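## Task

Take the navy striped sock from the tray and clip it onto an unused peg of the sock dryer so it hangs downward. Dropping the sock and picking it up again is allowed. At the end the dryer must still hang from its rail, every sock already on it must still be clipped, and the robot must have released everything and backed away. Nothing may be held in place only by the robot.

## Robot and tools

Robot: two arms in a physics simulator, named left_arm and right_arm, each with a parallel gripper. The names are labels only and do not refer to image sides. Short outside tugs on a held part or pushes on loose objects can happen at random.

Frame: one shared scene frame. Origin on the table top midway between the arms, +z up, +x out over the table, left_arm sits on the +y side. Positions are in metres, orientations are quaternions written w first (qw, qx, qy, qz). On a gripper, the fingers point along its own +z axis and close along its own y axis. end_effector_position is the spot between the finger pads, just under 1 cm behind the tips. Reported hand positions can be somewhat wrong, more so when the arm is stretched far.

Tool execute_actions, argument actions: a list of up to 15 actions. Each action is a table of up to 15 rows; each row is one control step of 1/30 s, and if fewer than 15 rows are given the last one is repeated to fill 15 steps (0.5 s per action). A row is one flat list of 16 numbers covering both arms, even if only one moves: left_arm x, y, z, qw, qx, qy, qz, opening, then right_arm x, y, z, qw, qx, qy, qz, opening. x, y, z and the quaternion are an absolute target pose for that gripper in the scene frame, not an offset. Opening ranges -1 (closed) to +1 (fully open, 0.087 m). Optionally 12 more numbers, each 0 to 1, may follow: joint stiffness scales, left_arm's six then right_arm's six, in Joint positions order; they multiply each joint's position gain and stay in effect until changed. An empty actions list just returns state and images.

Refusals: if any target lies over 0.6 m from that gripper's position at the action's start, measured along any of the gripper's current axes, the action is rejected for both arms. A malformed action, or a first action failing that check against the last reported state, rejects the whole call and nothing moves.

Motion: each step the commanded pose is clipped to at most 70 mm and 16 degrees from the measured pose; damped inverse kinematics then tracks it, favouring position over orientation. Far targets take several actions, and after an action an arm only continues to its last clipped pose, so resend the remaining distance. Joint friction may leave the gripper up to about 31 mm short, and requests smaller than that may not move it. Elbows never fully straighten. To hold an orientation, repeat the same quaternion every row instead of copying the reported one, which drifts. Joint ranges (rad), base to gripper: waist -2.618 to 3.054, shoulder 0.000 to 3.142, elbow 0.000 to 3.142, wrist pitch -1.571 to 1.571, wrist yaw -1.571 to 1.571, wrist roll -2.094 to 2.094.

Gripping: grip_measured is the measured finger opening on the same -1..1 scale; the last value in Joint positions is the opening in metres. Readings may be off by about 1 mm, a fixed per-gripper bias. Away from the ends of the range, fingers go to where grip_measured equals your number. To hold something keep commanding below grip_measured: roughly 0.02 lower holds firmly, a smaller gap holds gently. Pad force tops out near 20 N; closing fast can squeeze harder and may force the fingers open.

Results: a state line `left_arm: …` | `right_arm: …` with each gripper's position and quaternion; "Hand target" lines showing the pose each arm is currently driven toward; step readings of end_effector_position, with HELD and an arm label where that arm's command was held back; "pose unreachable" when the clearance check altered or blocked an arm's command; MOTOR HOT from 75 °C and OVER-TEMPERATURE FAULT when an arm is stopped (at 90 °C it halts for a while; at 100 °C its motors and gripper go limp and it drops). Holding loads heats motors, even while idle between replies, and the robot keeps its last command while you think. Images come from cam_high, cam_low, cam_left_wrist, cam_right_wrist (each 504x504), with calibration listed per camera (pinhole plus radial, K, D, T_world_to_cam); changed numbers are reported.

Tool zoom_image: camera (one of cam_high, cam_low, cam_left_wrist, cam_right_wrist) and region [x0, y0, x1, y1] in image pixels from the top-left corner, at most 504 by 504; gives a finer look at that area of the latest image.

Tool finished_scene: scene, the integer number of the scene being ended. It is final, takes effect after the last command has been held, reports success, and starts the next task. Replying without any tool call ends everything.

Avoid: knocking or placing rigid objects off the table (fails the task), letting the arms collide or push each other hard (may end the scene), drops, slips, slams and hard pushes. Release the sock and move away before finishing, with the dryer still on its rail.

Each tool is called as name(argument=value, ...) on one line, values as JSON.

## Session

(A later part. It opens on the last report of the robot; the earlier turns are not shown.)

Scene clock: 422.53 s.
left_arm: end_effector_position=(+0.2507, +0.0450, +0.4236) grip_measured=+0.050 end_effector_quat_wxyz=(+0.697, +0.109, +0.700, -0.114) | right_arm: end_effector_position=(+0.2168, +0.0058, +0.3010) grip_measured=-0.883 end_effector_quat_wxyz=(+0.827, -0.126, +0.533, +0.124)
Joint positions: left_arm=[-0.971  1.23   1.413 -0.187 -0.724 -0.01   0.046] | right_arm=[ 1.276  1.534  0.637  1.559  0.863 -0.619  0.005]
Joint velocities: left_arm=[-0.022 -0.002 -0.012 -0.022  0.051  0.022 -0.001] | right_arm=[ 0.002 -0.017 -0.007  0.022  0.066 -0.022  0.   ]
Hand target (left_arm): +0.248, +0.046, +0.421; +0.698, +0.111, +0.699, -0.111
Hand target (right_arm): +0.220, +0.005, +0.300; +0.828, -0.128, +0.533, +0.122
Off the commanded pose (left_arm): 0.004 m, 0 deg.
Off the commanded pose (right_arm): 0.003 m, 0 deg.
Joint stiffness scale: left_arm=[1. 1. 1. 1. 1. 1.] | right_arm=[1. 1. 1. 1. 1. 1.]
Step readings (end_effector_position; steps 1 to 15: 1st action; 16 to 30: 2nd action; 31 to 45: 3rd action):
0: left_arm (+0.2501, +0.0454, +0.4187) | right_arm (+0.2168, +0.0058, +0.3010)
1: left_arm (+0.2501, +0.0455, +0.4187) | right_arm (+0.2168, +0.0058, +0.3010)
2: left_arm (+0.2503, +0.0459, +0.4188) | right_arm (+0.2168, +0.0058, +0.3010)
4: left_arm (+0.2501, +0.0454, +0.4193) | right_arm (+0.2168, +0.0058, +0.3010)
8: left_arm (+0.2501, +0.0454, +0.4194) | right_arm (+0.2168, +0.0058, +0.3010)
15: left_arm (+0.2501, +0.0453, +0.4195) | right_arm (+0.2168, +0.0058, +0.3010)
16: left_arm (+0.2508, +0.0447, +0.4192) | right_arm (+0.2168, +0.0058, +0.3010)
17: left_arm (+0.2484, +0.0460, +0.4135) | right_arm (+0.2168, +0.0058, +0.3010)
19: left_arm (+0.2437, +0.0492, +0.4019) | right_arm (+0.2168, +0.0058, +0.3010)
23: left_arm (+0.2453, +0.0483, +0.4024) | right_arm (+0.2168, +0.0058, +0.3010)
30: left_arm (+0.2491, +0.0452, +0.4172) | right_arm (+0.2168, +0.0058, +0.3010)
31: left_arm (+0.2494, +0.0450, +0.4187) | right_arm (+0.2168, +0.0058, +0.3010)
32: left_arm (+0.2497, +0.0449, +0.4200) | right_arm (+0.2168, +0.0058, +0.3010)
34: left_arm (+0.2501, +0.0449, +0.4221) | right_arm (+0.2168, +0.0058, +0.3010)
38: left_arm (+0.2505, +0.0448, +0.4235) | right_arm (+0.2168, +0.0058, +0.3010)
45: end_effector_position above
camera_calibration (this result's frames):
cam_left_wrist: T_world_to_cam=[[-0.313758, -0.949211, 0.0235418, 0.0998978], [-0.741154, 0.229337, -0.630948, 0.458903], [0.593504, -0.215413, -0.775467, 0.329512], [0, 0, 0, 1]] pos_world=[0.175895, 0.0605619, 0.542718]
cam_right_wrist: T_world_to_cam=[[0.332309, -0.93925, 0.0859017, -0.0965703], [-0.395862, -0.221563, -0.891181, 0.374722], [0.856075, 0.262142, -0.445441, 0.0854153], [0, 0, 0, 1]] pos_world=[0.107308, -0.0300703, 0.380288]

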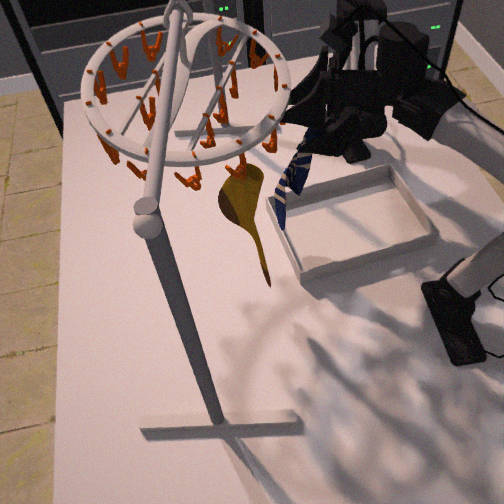

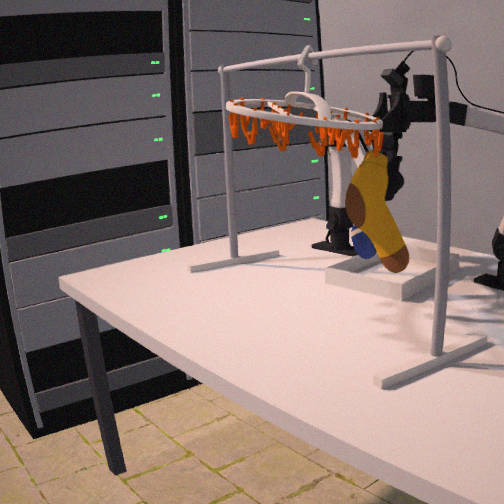

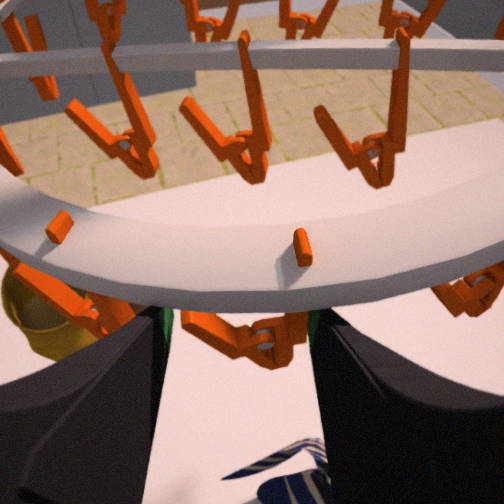

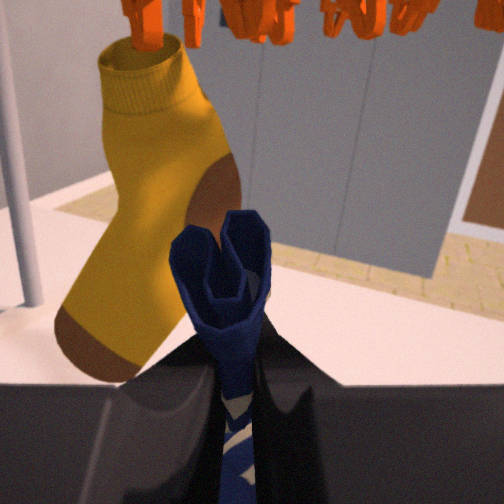

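execute_actions(actions=[[[0.25,0.045,0.421,0.698,0.111,0.698,-0.111,0.0,0.22,0.005,0.30,0.828,-0.128,0.533,0.122,-1],[0.25,0.045,0.421,0.698,0.111,0.698,-0.111,-0.05,0.22,0.005,0.30,0.828,-0.128,0.533,0.122,-1],[0.25,0.045,0.421,0.698,0.111,0.698,-0.111,-0.1,0.22,0.005,0.30,0.828,-0.128,0.533,0.122,-1],[0.25,0.045,0.421,0.698,0.111,0.698,-0.111,-0.15,0.22,0.005,0.30,0.828,-0.128,0.533,0.122,-1],[0.25,0.045,0.421,0.698,0.111,0.698,-0.111,-0.2,0.22,0.005,0.30,0.828,-0.128,0.533,0.122,-1],[0.25,0.045,0.421,0.698,0.111,0.698,-0.111,-0.25,0.22,0.005,0.30,0.828,-0.128,0.533,0.122,-1],[0.25,0.045,0.421,0.698,0.111,0.698,-0.111,-0.3,0.22,0.005,0.30,0.828,-0.128,0.533,0.122,-1],[0.25,0.045,0.421,0.698,0.111,0.698,-0.111,-0.35,0.22,0.005,0.30,0.828,-0.128,0.533,0.122,-1],[0.25,0.045,0.421,0.698,0.111,0.698,-0.111,-0.4,0.22,0.005,0.30,0.828,-0.128,0.533,0.122,-1],[0.25,0.045,0.421,0.698,0.111,0.698,-0.111,-0.5,0.22,0.005,0.30,0.828,-0.128,0.533,0.122,-1],[0.25,0.045,0.421,0.698,0.111,0.698,-0.111,-0.6,0.22,0.005,0.30,0.828,-0.128,0.533,0.122,-1],[0.25,0.045,0.421,0.698,0.111,0.698,-0.111,-0.7,0.22,0.005,0.30,0.828,-0.128,0.533,0.122,-1]]])

Scene clock: 439.70 s.
left_arm: end_effector_position=(+0.2510, +0.0452, +0.4247) grip_measured=-0.324 end_effector_quat_wxyz=(+0.698, +0.108, +0.698, -0.114) | right_arm: end_effector_position=(+0.2168, +0.0058, +0.3010) grip_measured=-0.883 end_effector_quat_wxyz=(+0.827, -0.126, +0.533, +0.124)
Joint positions: left_arm=[-0.971  1.23   1.413 -0.182 -0.726 -0.007  0.03 ] | right_arm=[ 1.276  1.534  0.637  1.559  0.863 -0.619  0.005]
Joint velocities: left_arm=[-0.017  0.007 -0.027 -0.007  0.095 -0.051 -0.001] | right_arm=[-0.017 -0.022  0.012  0.022 -0.022  0.022  0.   ]
Hand target (left_arm): +0.250, +0.045, +0.421; +0.698, +0.111, +0.698, -0.111
Hand target (right_arm): +0.220, +0.005, +0.300; +0.828, -0.128, +0.533, +0.122
Off the commanded pose (left_arm): 0.004 m, 0 deg.
Off the commanded pose (right_arm): 0.003 m, 0 deg.
Joint stiffness scale: left_arm=[1. 1. 1. 1. 1. 1.] | right_arm=[1. 1. 1. 1. 1. 1.]
Step readings (end_effector_position):
0: left_arm (+0.2508, +0.0450, +0.4238) | right_arm (+0.2168, +0.0058, +0.3010)
1: left_arm (+0.2508, +0.0451, +0.4238) | right_arm (+0.2168, +0.0058, +0.3010)
2: left_arm (+0.2508, +0.0451, +0.4239) | right_arm (+0.2168, +0.0058, +0.3010)
4: left_arm (+0.2509, +0.0451, +0.4241) | right_arm (+0.2168, +0.0058, +0.3010)
8: left_arm (+0.2509, +0.0451, +0.4243) | right_arm (+0.2168, +0.0058, +0.3010)
15: end_effector_position above
camera_calibration (this result's frames):
cam_left_wrist: T_world_to_cam=[[-0.312395, -0.949639, 0.0243967, 0.0994179], [-0.739267, 0.226902, -0.634035, 0.460675], [0.596568, -0.216105, -0.77292, 0.328442], [0, 0, 0, 1]] pos_world=[0.175682, 0.0608608, 0.543518]
cam_right_wrist: T_world_to_cam=[[0.332309, -0.93925, 0.0859017, -0.0965703], [-0.395862, -0.221563, -0.891181, 0.374722], [0.856075, 0.262142, -0.445441, 0.0854153], [0, 0, 0, 1]] pos_world=[0.107308, -0.0300703, 0.380288]

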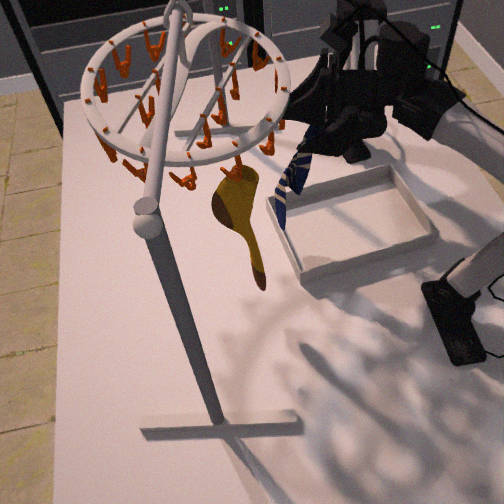

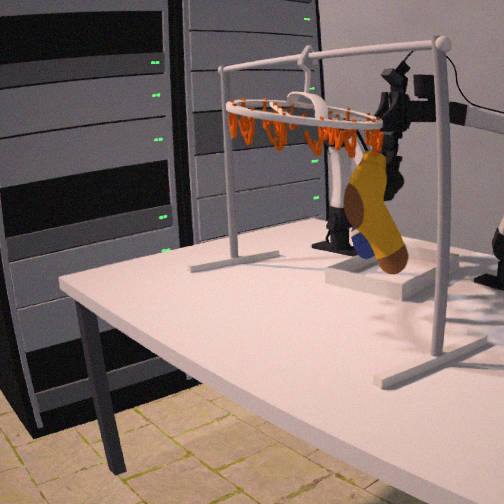

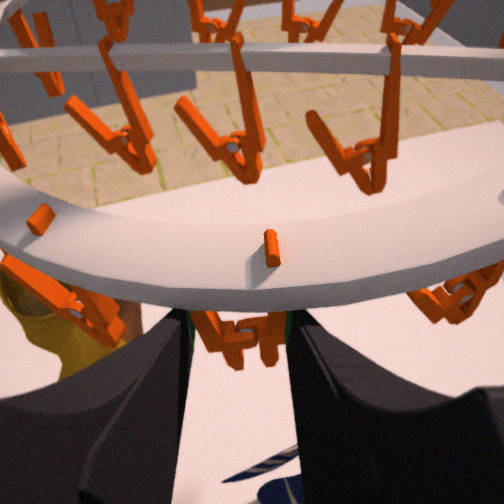

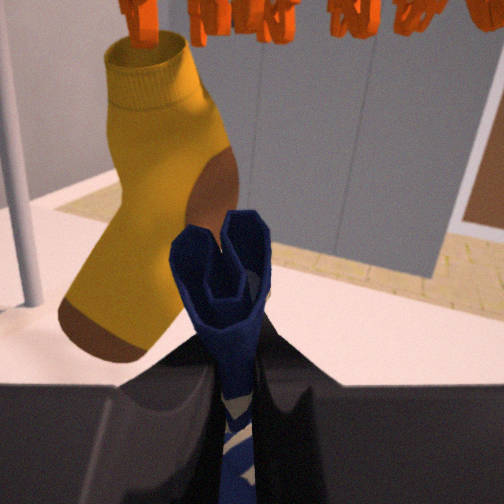

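zoom_image(camera="cam_left_wrist", region=[170, 260, 320, 410])

Region (170, 260, 320, 410) of cam_left_wrist's 504x504 image, scaled by 3.360, with more detail than that image has.

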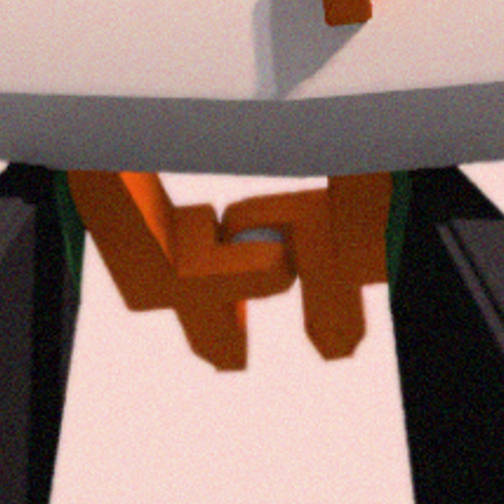

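execute_actions(actions=[[[0.25,0.045,0.421,0.698,0.111,0.698,-0.111,-0.1,0.22,0.005,0.30,0.828,-0.128,0.533,0.122,-1],[0.25,0.045,0.421,0.698,0.111,0.698,-0.111,-0.1,0.22,0.005,0.30,0.828,-0.128,0.533,0.122,-1],[0.25,0.045,0.421,0.698,0.111,0.698,-0.111,-0.1,0.22,0.005,0.30,0.828,-0.128,0.533,0.122,-1],[0.25,0.045,0.421,0.698,0.111,0.698,-0.111,-0.1,0.22,0.005,0.30,0.828,-0.128,0.533,0.122,-1],[0.25,0.045,0.421,0.698,0.111,0.698,-0.111,-0.1,0.22,0.005,0.30,0.828,-0.128,0.533,0.122,-1],[0.25,0.045,0.421,0.698,0.111,0.698,-0.111,-0.7,0.22,0.005,0.30,0.828,-0.128,0.533,0.122,-1]]])

Scene clock: 452.17 s.
left_arm: end_effector_position=(+0.2507, +0.0448, +0.4255) grip_measured=-0.319 end_effector_quat_wxyz=(+0.699, +0.107, +0.697, -0.114) | right_arm: end_effector_position=(+0.2168, +0.0058, +0.3010) grip_measured=-0.883 end_effector_quat_wxyz=(+0.827, -0.126, +0.533, +0.124)
Joint positions: left_arm=[-0.973  1.23   1.413 -0.177 -0.726 -0.005  0.03 ] | right_arm=[ 1.276  1.534  0.637  1.559  0.863 -0.619  0.005]
Joint velocities: left_arm=[ 0.012 -0.002  0.022 -0.007  0.007 -0.051  0.001] | right_arm=[ 0.002 -0.012 -0.007  0.051 -0.007  0.007  0.   ]
Hand target (left_arm): +0.250, +0.045, +0.421; +0.698, +0.111, +0.698, -0.111
Hand target (right_arm): +0.220, +0.005, +0.300; +0.828, -0.128, +0.533, +0.122
Off the commanded pose (left_arm): 0.005 m, 1 deg.
Off the commanded pose (right_arm): 0.003 m, 0 deg.
Joint stiffness scale: left_arm=[1. 1. 1. 1. 1. 1.] | right_arm=[1. 1. 1. 1. 1. 1.]
Step readings (end_effector_position):
0: left_arm (+0.2510, +0.0451, +0.4247) | right_arm (+0.2168, +0.0058, +0.3010)
1: left_arm (+0.2512, +0.0457, +0.4247) | right_arm (+0.2168, +0.0058, +0.3010)
2: left_arm (+0.2510, +0.0453, +0.4250) | right_arm (+0.2168, +0.0058, +0.3010)
4: left_arm (+0.2510, +0.0452, +0.4251) | right_arm (+0.2168, +0.0058, +0.3010)
8: left_arm (+0.2507, +0.0447, +0.4255) | right_arm (+0.2168, +0.0058, +0.3010)
15: end_effector_position above
camera_calibration (this result's frames):
cam_left_wrist: T_world_to_cam=[[-0.313182, -0.949357, 0.0252654, 0.0987742], [-0.737374, 0.226313, -0.636445, 0.461708], [0.598495, -0.217953, -0.770908, 0.327913], [0, 0, 0, 1]] pos_world=[0.175131, 0.060751, 0.544146]
cam_right_wrist: T_world_to_cam=[[0.332309, -0.93925, 0.0859017, -0.0965703], [-0.395862, -0.221563, -0.891181, 0.374722], [0.856075, 0.262142, -0.445441, 0.0854153], [0, 0, 0, 1]] pos_world=[0.107308, -0.0300703, 0.380288]

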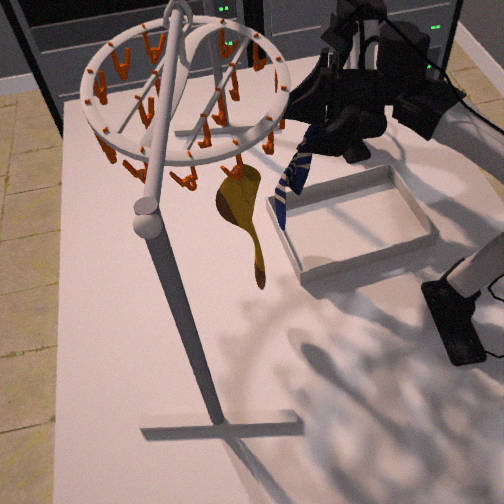

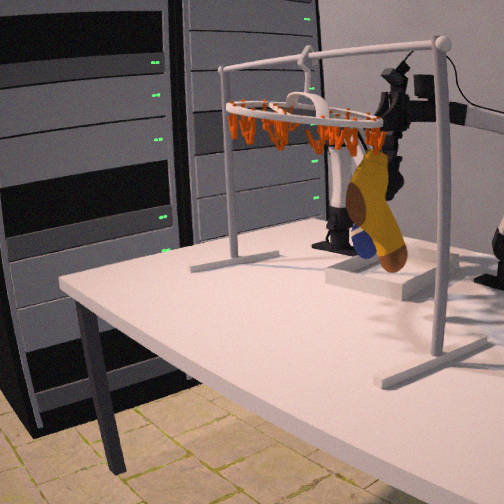

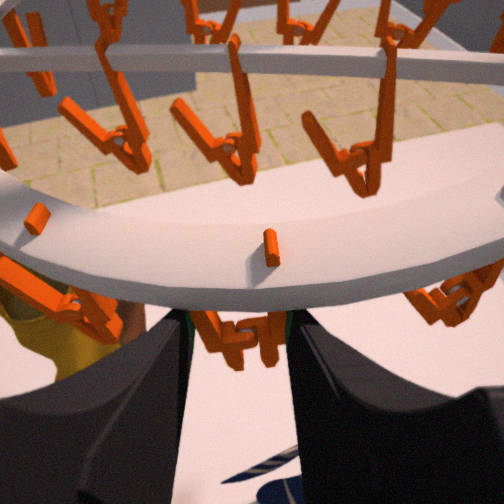

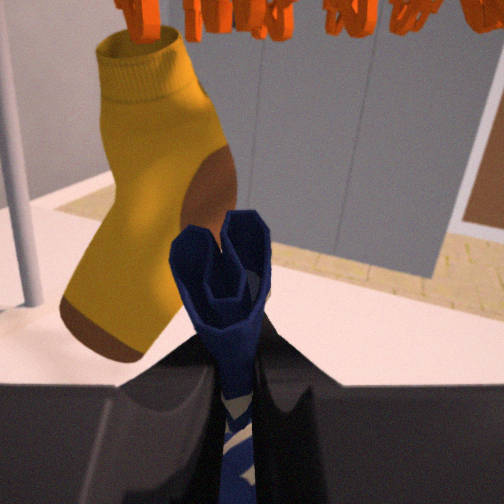

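zoom_image(camera="cam_right_wrist", region=[110, 0, 310, 80])

Region (110, 0, 310, 80) of cam_right_wrist's 504x504 image, scaled by 2.520, with more detail than that image has; it fills the top 202 rows of this view, and the rest is white.

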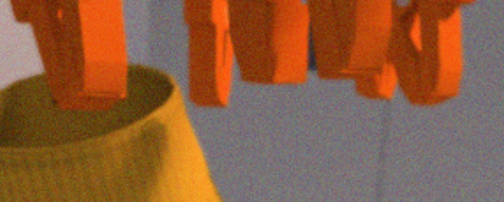

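execute_actions(actions=[[[0.25,0.045,0.421,0.698,0.111,0.698,-0.111,-0.7,0.222,0.025,0.32,0.828,-0.128,0.533,0.122,-1]],[[0.25,0.045,0.421,0.698,0.111,0.698,-0.111,-0.7,0.223,0.039,0.342,0.828,-0.128,0.533,0.122,-1]],[[0.25,0.045,0.421,0.698,0.111,0.698,-0.111,-0.7,0.223,0.039,0.342,0.828,-0.128,0.533,0.122,-1]]])

zoom_image(camera="cam_low", region=[300, 80, 440, 220])

Scene clock: 495.10 s.
left_arm: end_effector_position=(+0.2507, +0.0448, +0.4255) grip_measured=-0.319 end_effector_quat_wxyz=(+0.699, +0.107, +0.697, -0.114) | right_arm: end_effector_position=(+0.2231, +0.0321, +0.3446) grip_measured=-0.883 end_effector_quat_wxyz=(+0.829, -0.119, +0.531, +0.125)
Joint positions: left_arm=[-0.973  1.23   1.413 -0.177 -0.726 -0.005  0.03 ] | right_arm=[ 1.276  1.547  0.843  1.384  0.868 -0.625  0.005]
Joint velocities: left_arm=[-0.017 -0.012 -0.007 -0.051 -0.051  0.037 -0.   ] | right_arm=[-0.022  0.007  0.027  0.022  0.007  0.007 -0.   ]
Hand target (left_arm): +0.250, +0.045, +0.421; +0.698, +0.111, +0.698, -0.111
Hand target (right_arm): +0.223, +0.039, +0.342; +0.828, -0.128, +0.533, +0.122
Off the commanded pose (left_arm): 0.005 m, 1 deg.
Off the commanded pose (right_arm): 0.007 m, 1 deg.
Joint stiffness scale: left_arm=[1. 1. 1. 1. 1. 1.] | right_arm=[1. 1. 1. 1. 1. 1.]
Step readings (end_effector_position; steps 1 to 15: 1st action; 16 to 30: 2nd action; 31 to 45: 3rd action):
0: left_arm (+0.2507, +0.0448, +0.4255) | right_arm (+0.2168, +0.0058, +0.3010)
1: left_arm (+0.2507, +0.0448, +0.4255) | right_arm (+0.2174, +0.0070, +0.3032)
2: left_arm (+0.2507, +0.0448, +0.4255) | right_arm (+0.2182, +0.0105, +0.3085)
4: left_arm (+0.2507, +0.0448, +0.4255) | right_arm (+0.2191, +0.0150, +0.3210)
8: left_arm (+0.2507, +0.0448, +0.4255) | right_arm (+0.2195, +0.0175, +0.3258)
15: left_arm (+0.2507, +0.0448, +0.4255) | right_arm (+0.2198, +0.0189, +0.3231)
16: left_arm (+0.2507, +0.0448, +0.4255) | right_arm (+0.2204, +0.0200, +0.3251)
17: left_arm (+0.2507, +0.0448, +0.4255) | right_arm (+0.2213, +0.0235, +0.3307)
19: left_arm (+0.2507, +0.0448, +0.4255) | right_arm (+0.2222, +0.0277, +0.3432)
23: left_arm (+0.2507, +0.0448, +0.4255) | right_arm (+0.2226, +0.0300, +0.3485)
30: left_arm (+0.2507, +0.0448, +0.4255) | right_arm (+0.2230, +0.0317, +0.3452)
31: left_arm (+0.2507, +0.0448, +0.4255) | right_arm (+0.2230, +0.0318, +0.3451)
32: left_arm (+0.2507, +0.0448, +0.4255) | right_arm (+0.2230, +0.0318, +0.3450)
34: left_arm (+0.2507, +0.0448, +0.4255) | right_arm (+0.2230, +0.0319, +0.3448)
38: left_arm (+0.2507, +0.0448, +0.4255) | right_arm (+0.2230, +0.0320, +0.3447)
45: end_effector_position above
camera_calibration (this result's frames):
cam_left_wrist: T_world_to_cam=[[-0.313182, -0.949357, 0.0252654, 0.0987742], [-0.737374, 0.226313, -0.636445, 0.461708], [0.598495, -0.217953, -0.770908, 0.327913], [0, 0, 0, 1]] pos_world=[0.175131, 0.060751, 0.544146]
cam_right_wrist: T_world_to_cam=[[0.326534, -0.942254, 0.0743857, -0.072389], [-0.394533, -0.207393, -0.895172, 0.422428], [0.858906, 0.262957, -0.439471, 0.0899123], [0, 0, 0, 1]] pos_world=[0.113073, -0.00424339, 0.423044]

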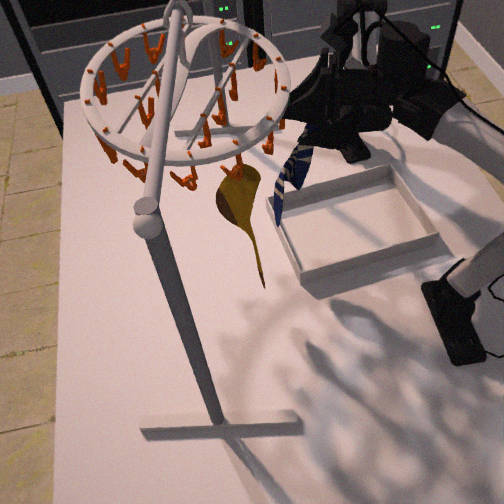

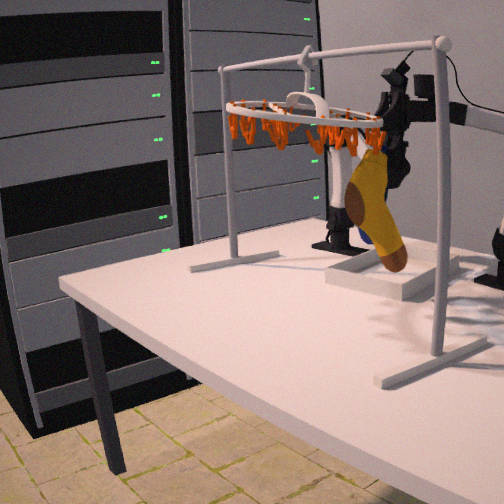

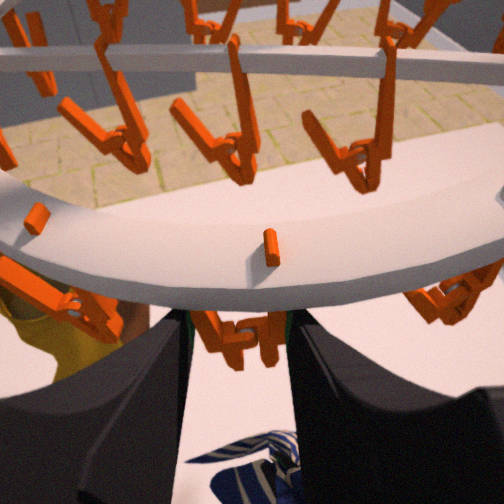

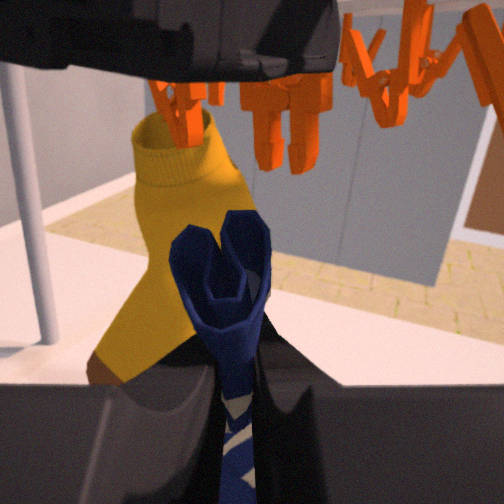

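Region (300, 80, 440, 220) of cam_low's 504x504 image, scaled by 3.600, with more detail than that image has.

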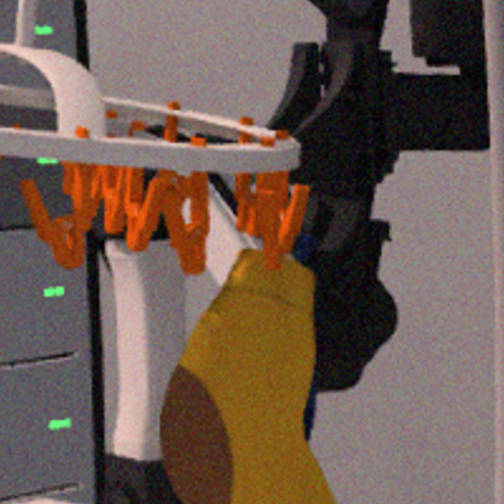

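execute_actions(actions=[[[0.25,0.045,0.421,0.698,0.111,0.698,-0.111,-0.7,0.223,0.039,0.364,0.828,-0.128,0.533,0.122,-1]],[[0.25,0.045,0.421,0.698,0.111,0.698,-0.111,-0.7,0.223,0.039,0.364,0.828,-0.128,0.533,0.122,-1]]])

Scene clock: 505.83 s.
left_arm: end_effector_position=(+0.2507, +0.0448, +0.4255) grip_measured=-0.319 end_effector_quat_wxyz=(+0.699, +0.107, +0.697, -0.114) | right_arm: end_effector_position=(+0.2251, +0.0406, +0.3522) grip_measured=-0.883 end_effector_quat_wxyz=(+0.825, -0.134, +0.537, +0.115)
Joint positions: left_arm=[-0.973  1.23   1.413 -0.177 -0.726 -0.005  0.03 ] | right_arm=[ 1.276  1.547  0.901  1.289  0.87  -0.627  0.005]
Joint velocities: left_arm=[-0.017 -0.002  0.012  0.022 -0.051 -0.051 -0.001] | right_arm=[-0.022 -0.022 -0.002 -0.051 -0.037  0.007  0.001]
Hand target (left_arm): +0.250, +0.045, +0.421; +0.698, +0.111, +0.698, -0.111
Hand target (right_arm): +0.223, +0.039, +0.364; +0.828, -0.128, +0.533, +0.122
Off the commanded pose (left_arm): 0.005 m, 1 deg.
Off the commanded pose (right_arm): 0.012 m, 1 deg.
Joint stiffness scale: left_arm=[1. 1. 1. 1. 1. 1.] | right_arm=[1. 1. 1. 1. 1. 1.]
Step readings (end_effector_position; steps 1 to 15: 1st action; 16 to 30: 2nd action):
0: left_arm (+0.2507, +0.0448, +0.4255) | right_arm (+0.2231, +0.0321, +0.3445)
1: left_arm (+0.2507, +0.0448, +0.4255) | right_arm (+0.2234, +0.0328, +0.3455)
2: left_arm (+0.2507, +0.0448, +0.4255) | right_arm (+0.2238, +0.0346, +0.3481)
4: left_arm (+0.2507, +0.0448, +0.4255) | right_arm (+0.2243, +0.0368, +0.3548)
8: left_arm (+0.2507, +0.0448, +0.4255) | right_arm (+0.2247, +0.0388, +0.3560)
15: left_arm (+0.2507, +0.0448, +0.4255) | right_arm (+0.2250, +0.0403, +0.3528)
16: left_arm (+0.2507, +0.0448, +0.4255) | right_arm (+0.2250, +0.0403, +0.3527)
17: left_arm (+0.2507, +0.0448, +0.4255) | right_arm (+0.2250, +0.0404, +0.3526)
19: left_arm (+0.2507, +0.0448, +0.4255) | right_arm (+0.2251, +0.0405, +0.3524)
23: left_arm (+0.2507, +0.0448, +0.4255) | right_arm (+0.2251, +0.0405, +0.3523)
30: end_effector_position above
camera_calibration (this result's frames):
cam_left_wrist: T_world_to_cam=[[-0.313182, -0.949357, 0.0252654, 0.0987742], [-0.737374, 0.226313, -0.636445, 0.461708], [0.598495, -0.217953, -0.770908, 0.327913], [0, 0, 0, 1]] pos_world=[0.175131, 0.060751, 0.544146]
cam_right_wrist: T_world_to_cam=[[0.325411, -0.939519, 0.106829, -0.0768527], [-0.402055, -0.239734, -0.883674, 0.430744], [0.855839, 0.244606, -0.45575, 0.0964306], [0, 0, 0, 1]] pos_world=[0.115662, 0.00747205, 0.432796]

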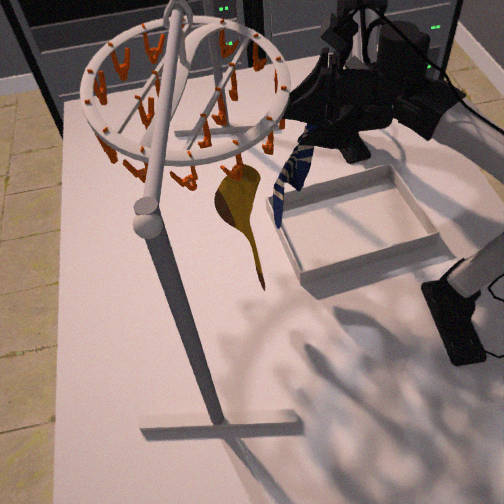

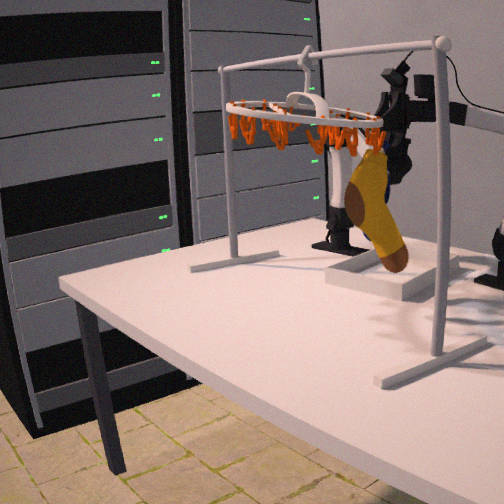

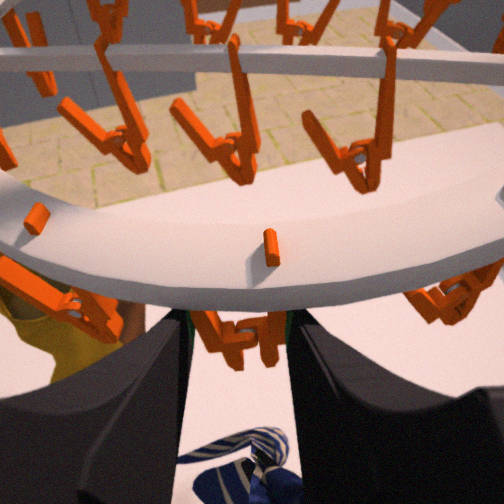

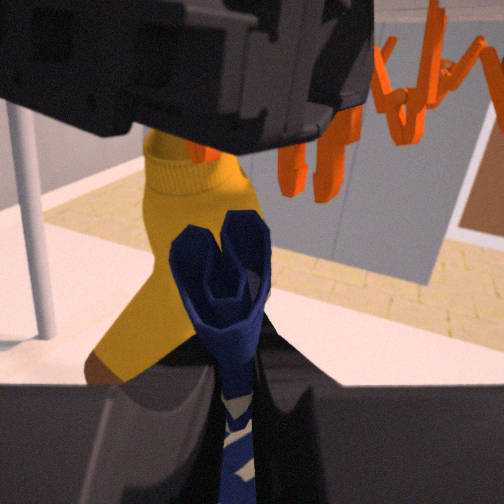

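execute_actions(actions=[[[0.25,0.045,0.423,0.698,0.111,0.698,-0.111,-0.7,0.22,0.025,0.335,0.812,-0.18,0.523,0.187,-1]],[[0.25,0.045,0.423,0.68,0.145,0.705,-0.138,-0.7,0.22,0.025,0.335,0.812,-0.18,0.523,0.187,-1]],[[0.25,0.045,0.423,0.656,0.178,0.715,-0.164,-0.7,0.22,0.025,0.335,0.812,-0.18,0.523,0.187,-1]],[[0.25,0.045,0.423,0.656,0.178,0.715,-0.164,-0.7,0.22,0.025,0.335,0.812,-0.18,0.523,0.187,-1]]])

Scene clock: 519.63 s.
left_arm: end_effector_position=(+0.2532, +0.0447, +0.4206) grip_measured=-0.322 end_effector_quat_wxyz=(+0.660, +0.170, +0.715, -0.156) | right_arm: end_effector_position=(+0.2190, +0.0291, +0.3363) grip_measured=-0.883 end_effector_quat_wxyz=(+0.813, -0.177, +0.522, +0.188)
Joint positions: left_arm=[-0.861  1.226  1.486 -0.349 -0.462 -0.039  0.03 ] | right_arm=[ 1.219  1.4    0.729  1.198  0.677 -0.449  0.005]
Joint velocities: left_arm=[-0.002  0.007 -0.022  0.022 -0.007 -0.007 -0.   ] | right_arm=[-0.002  0.022  0.002 -0.022 -0.007  0.007  0.   ]
Hand target (left_arm): +0.250, +0.045, +0.423; +0.656, +0.178, +0.715, -0.164
Hand target (right_arm): +0.220, +0.025, +0.335; +0.812, -0.180, +0.523, +0.187
Off the commanded pose (left_arm): 0.004 m, 1 deg.
Off the commanded pose (right_arm): 0.004 m, 0 deg.
Joint stiffness scale: left_arm=[1. 1. 1. 1. 1. 1.] | right_arm=[1. 1. 1. 1. 1. 1.]
Step readings (end_effector_position; steps 1 to 15: 1st action; 16 to 30: 2nd action; 31 to 45: 3rd action; 46 to 60: 4th action):
0: left_arm (+0.2507, +0.0448, +0.4255) | right_arm (+0.2251, +0.0406, +0.3522)
1: left_arm (+0.2507, +0.0448, +0.4255) | right_arm (+0.2237, +0.0404, +0.3501)
2: left_arm (+0.2507, +0.0448, +0.4255) | right_arm (+0.2219, +0.0349, +0.3426)
4: left_arm (+0.2507, +0.0448, +0.4255) | right_arm (+0.2225, +0.0229, +0.3327)
8: left_arm (+0.2507, +0.0448, +0.4255) | right_arm (+0.2227, +0.0198, +0.3374)
15: left_arm (+0.2507, +0.0448, +0.4255) | right_arm (+0.2194, +0.0265, +0.3376)
16: left_arm (+0.2509, +0.0440, +0.4246) | right_arm (+0.2193, +0.0270, +0.3374)
17: left_arm (+0.2519, +0.0443, +0.4230) | right_arm (+0.2194, +0.0274, +0.3372)
19: left_arm (+0.2542, +0.0460, +0.4201) | right_arm (+0.2195, +0.0278, +0.3369)
23: left_arm (+0.2537, +0.0442, +0.4172) | right_arm (+0.2193, +0.0285, +0.3365)
30: left_arm (+0.2524, +0.0421, +0.4167) | right_arm (+0.2191, +0.0289, +0.3363)
31: left_arm (+0.2523, +0.0418, +0.4168) | right_arm (+0.2191, +0.0289, +0.3363)
32: left_arm (+0.2535, +0.0433, +0.4171) | right_arm (+0.2191, +0.0289, +0.3363)
34: left_arm (+0.2564, +0.0478, +0.4204) | right_arm (+0.2191, +0.0290, +0.3364)
38: left_arm (+0.2547, +0.0467, +0.4221) | right_arm (+0.2191, +0.0290, +0.3364)
45: left_arm (+0.2534, +0.0453, +0.4208) | right_arm (+0.2190, +0.0290, +0.3364)
46: left_arm (+0.2533, +0.0451, +0.4207) | right_arm (+0.2190, +0.0290, +0.3364)
47: left_arm (+0.2532, +0.0450, +0.4207) | right_arm (+0.2190, +0.0291, +0.3363)
49: left_arm (+0.2532, +0.0449, +0.4206) | right_arm (+0.2190, +0.0291, +0.3363)
53: left_arm (+0.2532, +0.0449, +0.4206) | right_arm (+0.2190, +0.0291, +0.3363)
60: end_effector_position above
camera_calibration (this result's frames):
cam_left_wrist: T_world_to_cam=[[-0.451647, -0.892063, 0.0154134, 0.136245], [-0.737627, 0.363627, -0.56893, 0.425912], [0.501917, -0.268325, -0.822242, 0.370977], [0, 0, 0, 1]] pos_world=[0.1895, 0.0662086, 0.545247]
cam_right_wrist: T_world_to_cam=[[0.482224, -0.870245, 0.100668, -0.118317], [-0.353659, -0.298515, -0.886461, 0.403563], [0.801489, 0.391871, -0.451721, 0.103475], [0, 0, 0, 1]] pos_world=[0.116844, -0.0230435, 0.416395]

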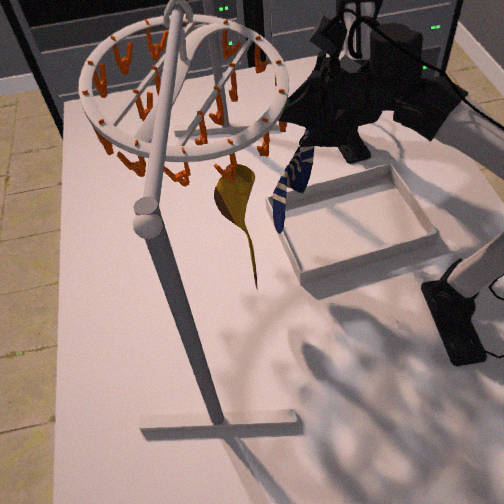

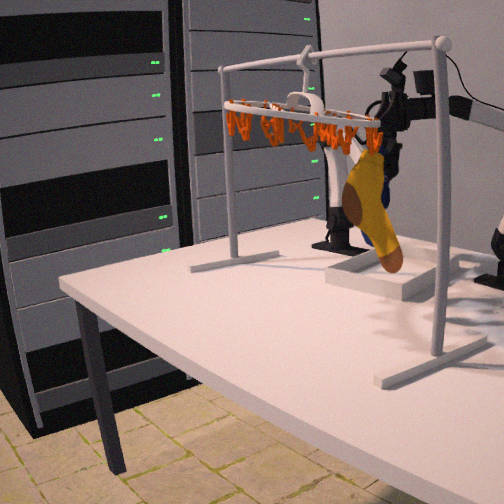

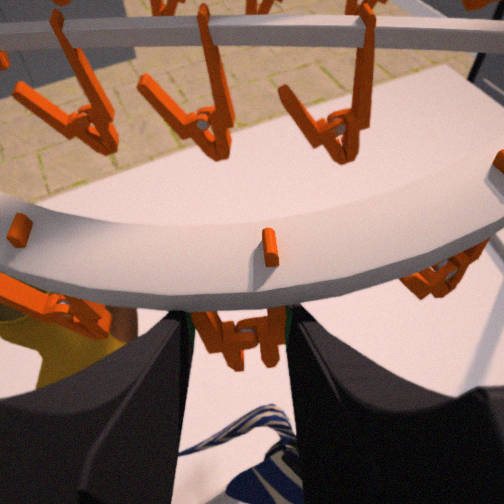

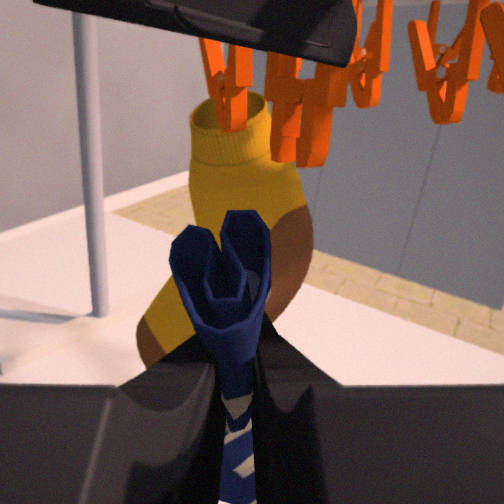

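execute_actions(actions=[[[0.25,0.045,0.423,0.68,0.14,0.705,-0.135,-0.7,0.215,0.015,0.325,0.86,-0.13,0.47,0.165,-1]],[[0.25,0.045,0.424,0.70,0.10,0.70,-0.10,-0.7,0.215,0.015,0.325,0.903,-0.0635,0.402,0.143,-1]],[[0.25,0.045,0.424,0.70,0.10,0.70,-0.10,-0.7,0.215,0.015,0.325,0.903,-0.0635,0.402,0.143,-1]],[[0.25,0.045,0.424,0.70,0.10,0.70,-0.10,-0.7,0.215,0.015,0.325,0.903,-0.0635,0.402,0.143,-1]]])

Scene clock: 532.83 s.
left_arm: end_effector_position=(+0.2482, +0.0511, +0.4349) grip_measured=-0.322 end_effector_quat_wxyz=(+0.704, +0.092, +0.695, -0.109) | right_arm: end_effector_position=(+0.2169, +0.0129, +0.3316) grip_measured=-0.883 end_effector_quat_wxyz=(+0.846, -0.136, +0.487, +0.170)
Joint positions: left_arm=[-0.985  1.226  1.438 -0.189 -0.768 -0.006  0.03 ] | right_arm=[ 1.234  1.496  0.655  1.543  0.711 -0.579  0.005]
Joint velocities: left_arm=[ 0.007  0.012 -0.007  0.022  0.022  0.007 -0.002] | right_arm=[-0.002  0.022 -0.007  0.022 -0.037 -0.007 -0.001]
Hand target (left_arm): +0.250, +0.045, +0.424; +0.700, +0.100, +0.700, -0.100
Hand target (right_arm): +0.215, +0.015, +0.325; +0.844, -0.140, +0.489, +0.168
Off the commanded pose (left_arm): 0.013 m, 2 deg.
Off the commanded pose (right_arm): 0.007 m, 15 deg.
Joint stiffness scale: left_arm=[1. 1. 1. 1. 1. 1.] | right_arm=[1. 1. 1. 1. 1. 1.]
joint sent to its limit (right arm) — the command would take joint 4 (wrist pitch) past its upper limit, so that joint was sent only as far as its limit.
Step readings (end_effector_position; steps 1 to 15: 1st action; 16 to 30: 2nd action; 31 to 45: 3rd action; 46 to 60: 4th action):
0: left_arm (+0.2532, +0.0447, +0.4206) | right_arm (+0.2190, +0.0291, +0.3363)
1: left_arm (+0.2532, +0.0451, +0.4212) | right_arm (+0.2187, +0.0272, +0.3367)
2: left_arm (+0.2521, +0.0441, +0.4222) | right_arm (+0.2175, +0.0238, +0.3357)
4: left_arm (+0.2490, +0.0408, +0.4226) | right_arm (+0.2170, +0.0213, +0.3273)
8: left_arm (+0.2500, +0.0427, +0.4239) | right_arm (+0.2178, +0.0218, +0.3199)
15: left_arm (+0.2518, +0.0453, +0.4255) | right_arm (+0.2169, +0.0156, +0.3305)
16: left_arm (+0.2515, +0.0463, +0.4264) | right_arm (+0.2170, +0.0151, +0.3308)
17: left_arm (+0.2493, +0.0454, +0.4272) | right_arm (+0.2169, +0.0146, +0.3310)
19: left_arm (+0.2446, +0.0420, +0.4291) | right_arm (+0.2166, +0.0142, +0.3313)
23: left_arm (+0.2457, +0.0457, +0.4320) | right_arm (+0.2167, +0.0135, +0.3315)
30: left_arm (+0.2477, +0.0497, +0.4342) | right_arm (+0.2169, +0.0130, +0.3316)
31: left_arm (+0.2478, +0.0499, +0.4344) | right_arm (+0.2169, +0.0130, +0.3316)
32: left_arm (+0.2479, +0.0501, +0.4346) | right_arm (+0.2169, +0.0130, +0.3316)
34: left_arm (+0.2480, +0.0505, +0.4348) | right_arm (+0.2169, +0.0130, +0.3316)
38: left_arm (+0.2482, +0.0508, +0.4349) | right_arm (+0.2169, +0.0129, +0.3316)
45: left_arm (+0.2482, +0.0511, +0.4349) | right_arm (+0.2169, +0.0129, +0.3316)
46: left_arm (+0.2482, +0.0511, +0.4349) | right_arm (+0.2169, +0.0129, +0.3316)
47: left_arm (+0.2482, +0.0511, +0.4349) | right_arm (+0.2169, +0.0129, +0.3316)
49: left_arm (+0.2482, +0.0511, +0.4349) | right_arm (+0.2169, +0.0129, +0.3316)
53: left_arm (+0.2482, +0.0511, +0.4349) | right_arm (+0.2169, +0.0129, +0.3316)
60: end_effector_position above
camera_calibration (this result's frames):
cam_left_wrist: T_world_to_cam=[[-0.285418, -0.957652, 0.0379277, 0.0917525], [-0.738839, 0.194652, -0.645157, 0.470201], [0.610454, -0.212162, -0.763108, 0.33138], [0, 0, 0, 1]] pos_world=[0.171299, 0.0666477, 0.552753]
cam_right_wrist: T_world_to_cam=[[0.411984, -0.908223, 0.0734845, -0.106147], [-0.295675, -0.209533, -0.932026, 0.395217], [0.861885, 0.362252, -0.354863, 0.0645244], [0, 0, 0, 1]] pos_world=[0.104974, -0.0369686, 0.39905]

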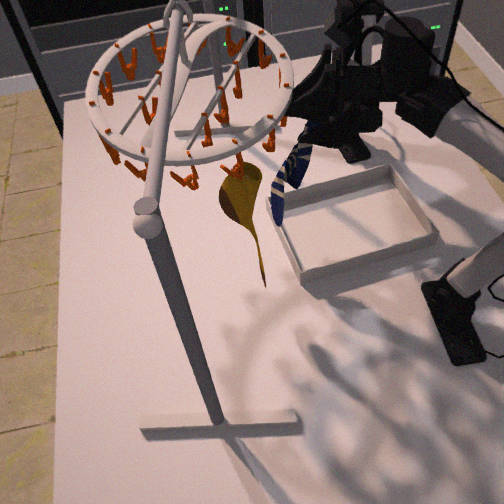

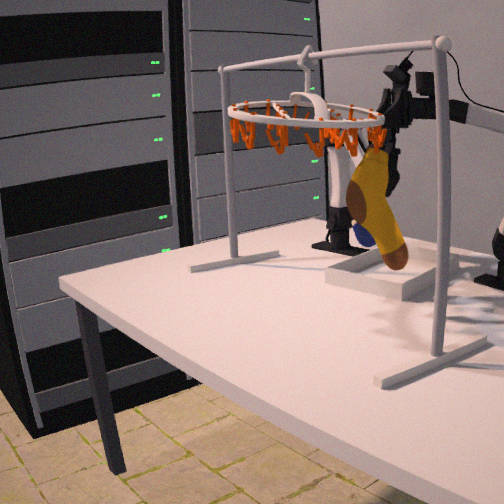

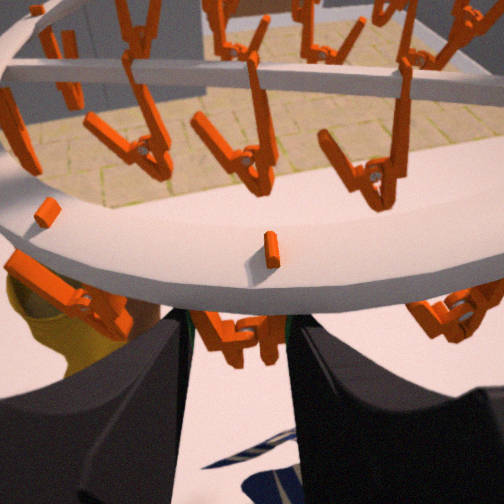

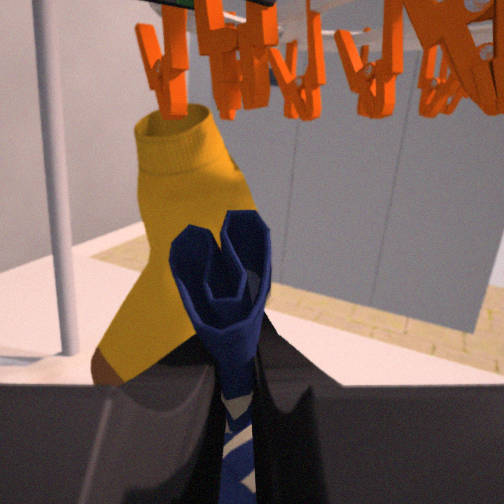

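execute_actions(actions=[[[0.252,0.041,0.413,0.70,0.10,0.70,-0.10,-0.7,0.218,0.022,0.345,0.874,-0.08,0.455,0.154,-1]],[[0.252,0.041,0.413,0.70,0.10,0.70,-0.10,-0.7,0.218,0.022,0.345,0.874,-0.08,0.455,0.154,-1]],[[0.252,0.041,0.413,0.70,0.10,0.70,-0.10,-0.7,0.218,0.022,0.345,0.874,-0.08,0.455,0.154,-1]]])

Scene clock: 543.13 s.
left_arm: end_effector_position=(+0.2513, +0.0463, +0.4232) grip_measured=-0.322 end_effector_quat_wxyz=(+0.704, +0.092, +0.696, -0.108) | right_arm: end_effector_position=(+0.2191, +0.0164, +0.3465) grip_measured=-0.883 end_effector_quat_wxyz=(+0.849, -0.112, +0.489, +0.165)
Joint positions: left_arm=[-0.985  1.229  1.39  -0.14  -0.77  -0.006  0.03 ] | right_arm=[ 1.246  1.519  0.726  1.545  0.755 -0.604  0.005]
Joint velocities: left_arm=[-0.002  0.002  0.012 -0.081  0.066  0.007 -0.001] | right_arm=[ 0.012  0.007  0.002 -0.022 -0.022 -0.095 -0.   ]
Hand target (left_arm): +0.252, +0.041, +0.413; +0.700, +0.100, +0.700, -0.100
Hand target (right_arm): +0.218, +0.022, +0.345; +0.849, -0.112, +0.489, +0.165
Off the commanded pose (left_arm): 0.012 m, 1 deg.
Off the commanded pose (right_arm): 0.006 m, 6 deg.
Joint stiffness scale: left_arm=[1. 1. 1. 1. 1. 1.] | right_arm=[1. 1. 1. 1. 1. 1.]
joint sent to its limit (right arm) — the command would take joint 4 (wrist pitch) past its upper limit, so that joint was sent only as far as its limit.
Step readings (end_effector_position; steps 1 to 15: 1st action; 16 to 30: 2nd action; 31 to 45: 3rd action):
0: left_arm (+0.2482, +0.0511, +0.4349) | right_arm (+0.2169, +0.0129, +0.3316)
1: left_arm (+0.2487, +0.0504, +0.4339) | right_arm (+0.2175, +0.0131, +0.3329)
2: left_arm (+0.2493, +0.0497, +0.4323) | right_arm (+0.2179, +0.0151, +0.3367)
4: left_arm (+0.2501, +0.0483, +0.4257) | right_arm (+0.2176, +0.0185, +0.3439)
8: left_arm (+0.2511, +0.0466, +0.4207) | right_arm (+0.2181, +0.0179, +0.3475)
15: left_arm (+0.2513, +0.0463, +0.4230) | right_arm (+0.2188, +0.0168, +0.3468)
16: left_arm (+0.2513, +0.0463, +0.4231) | right_arm (+0.2188, +0.0167, +0.3467)
17: left_arm (+0.2513, +0.0463, +0.4231) | right_arm (+0.2189, +0.0167, +0.3467)
19: left_arm (+0.2513, +0.0463, +0.4232) | right_arm (+0.2189, +0.0166, +0.3466)
23: left_arm (+0.2513, +0.0463, +0.4232) | right_arm (+0.2190, +0.0165, +0.3466)
30: left_arm (+0.2513, +0.0463, +0.4232) | right_arm (+0.2190, +0.0164, +0.3465)
31: left_arm (+0.2513, +0.0463, +0.4232) | right_arm (+0.2190, +0.0164, +0.3465)
32: left_arm (+0.2513, +0.0463, +0.4232) | right_arm (+0.2190, +0.0164, +0.3465)
34: left_arm (+0.2513, +0.0463, +0.4232) | right_arm (+0.2190, +0.0164, +0.3465)
38: left_arm (+0.2513, +0.0463, +0.4232) | right_arm (+0.2190, +0.0164, +0.3465)
45: end_effector_position above
camera_calibration (this result's frames):
cam_left_wrist: T_world_to_cam=[[-0.283195, -0.958367, 0.0365265, 0.0885388], [-0.73973, 0.194031, -0.644322, 0.465772], [0.61041, -0.209488, -0.763881, 0.319769], [0, 0, 0, 1]] pos_world=[0.174429, 0.0614664, 0.541139]
cam_right_wrist: T_world_to_cam=[[0.381765, -0.923476, 0.0380562, -0.0857953], [-0.308096, -0.165971, -0.936766, 0.41408], [0.871397, 0.345899, -0.347881, 0.0624604], [0, 0, 0, 1]] pos_world=[0.105902, -0.0321097, 0.41289]

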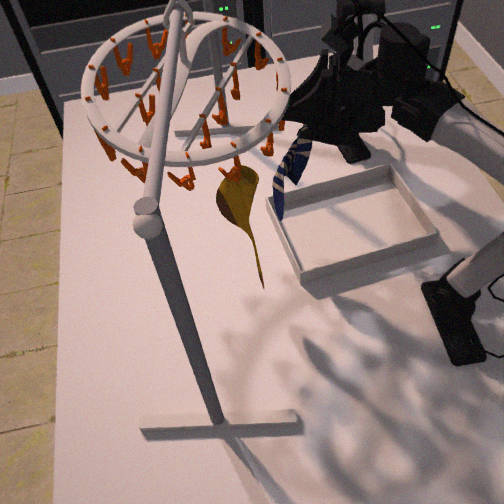

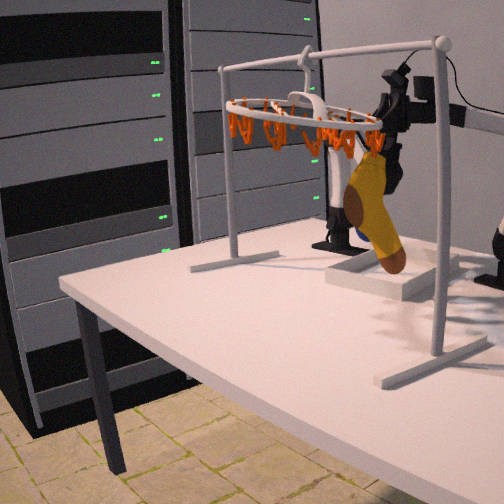

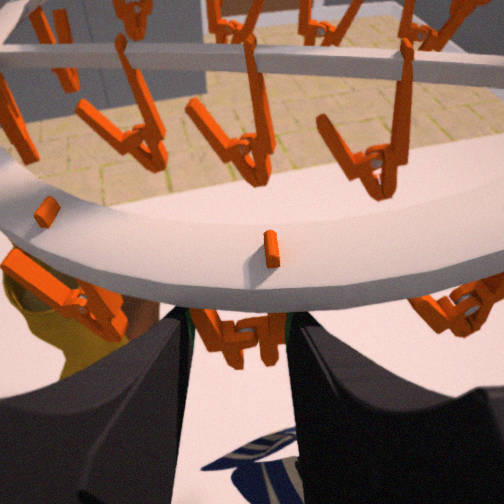

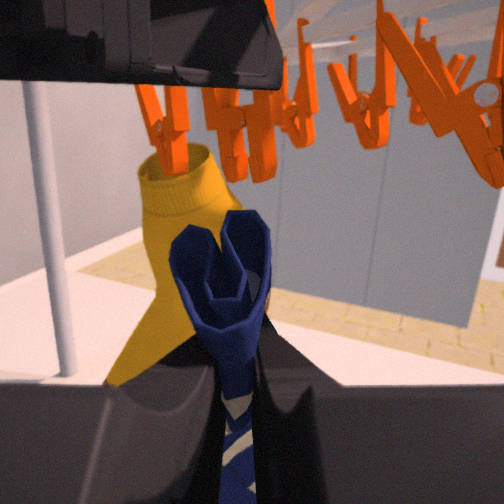

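zoom_image(camera="cam_right_wrist", region=[160, 70, 340, 250])

Region (160, 70, 340, 250) of cam_right_wrist's 504x504 image, scaled by 2.800, with more detail than that image has.

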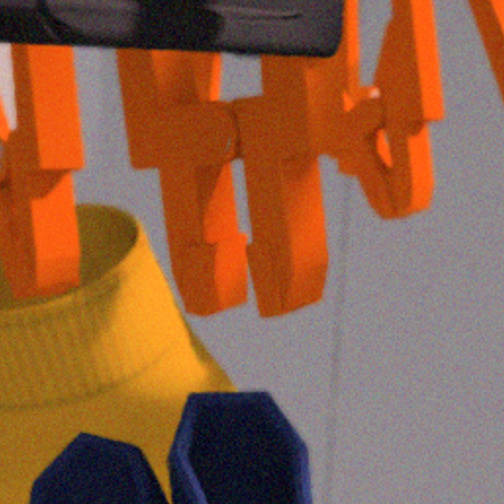

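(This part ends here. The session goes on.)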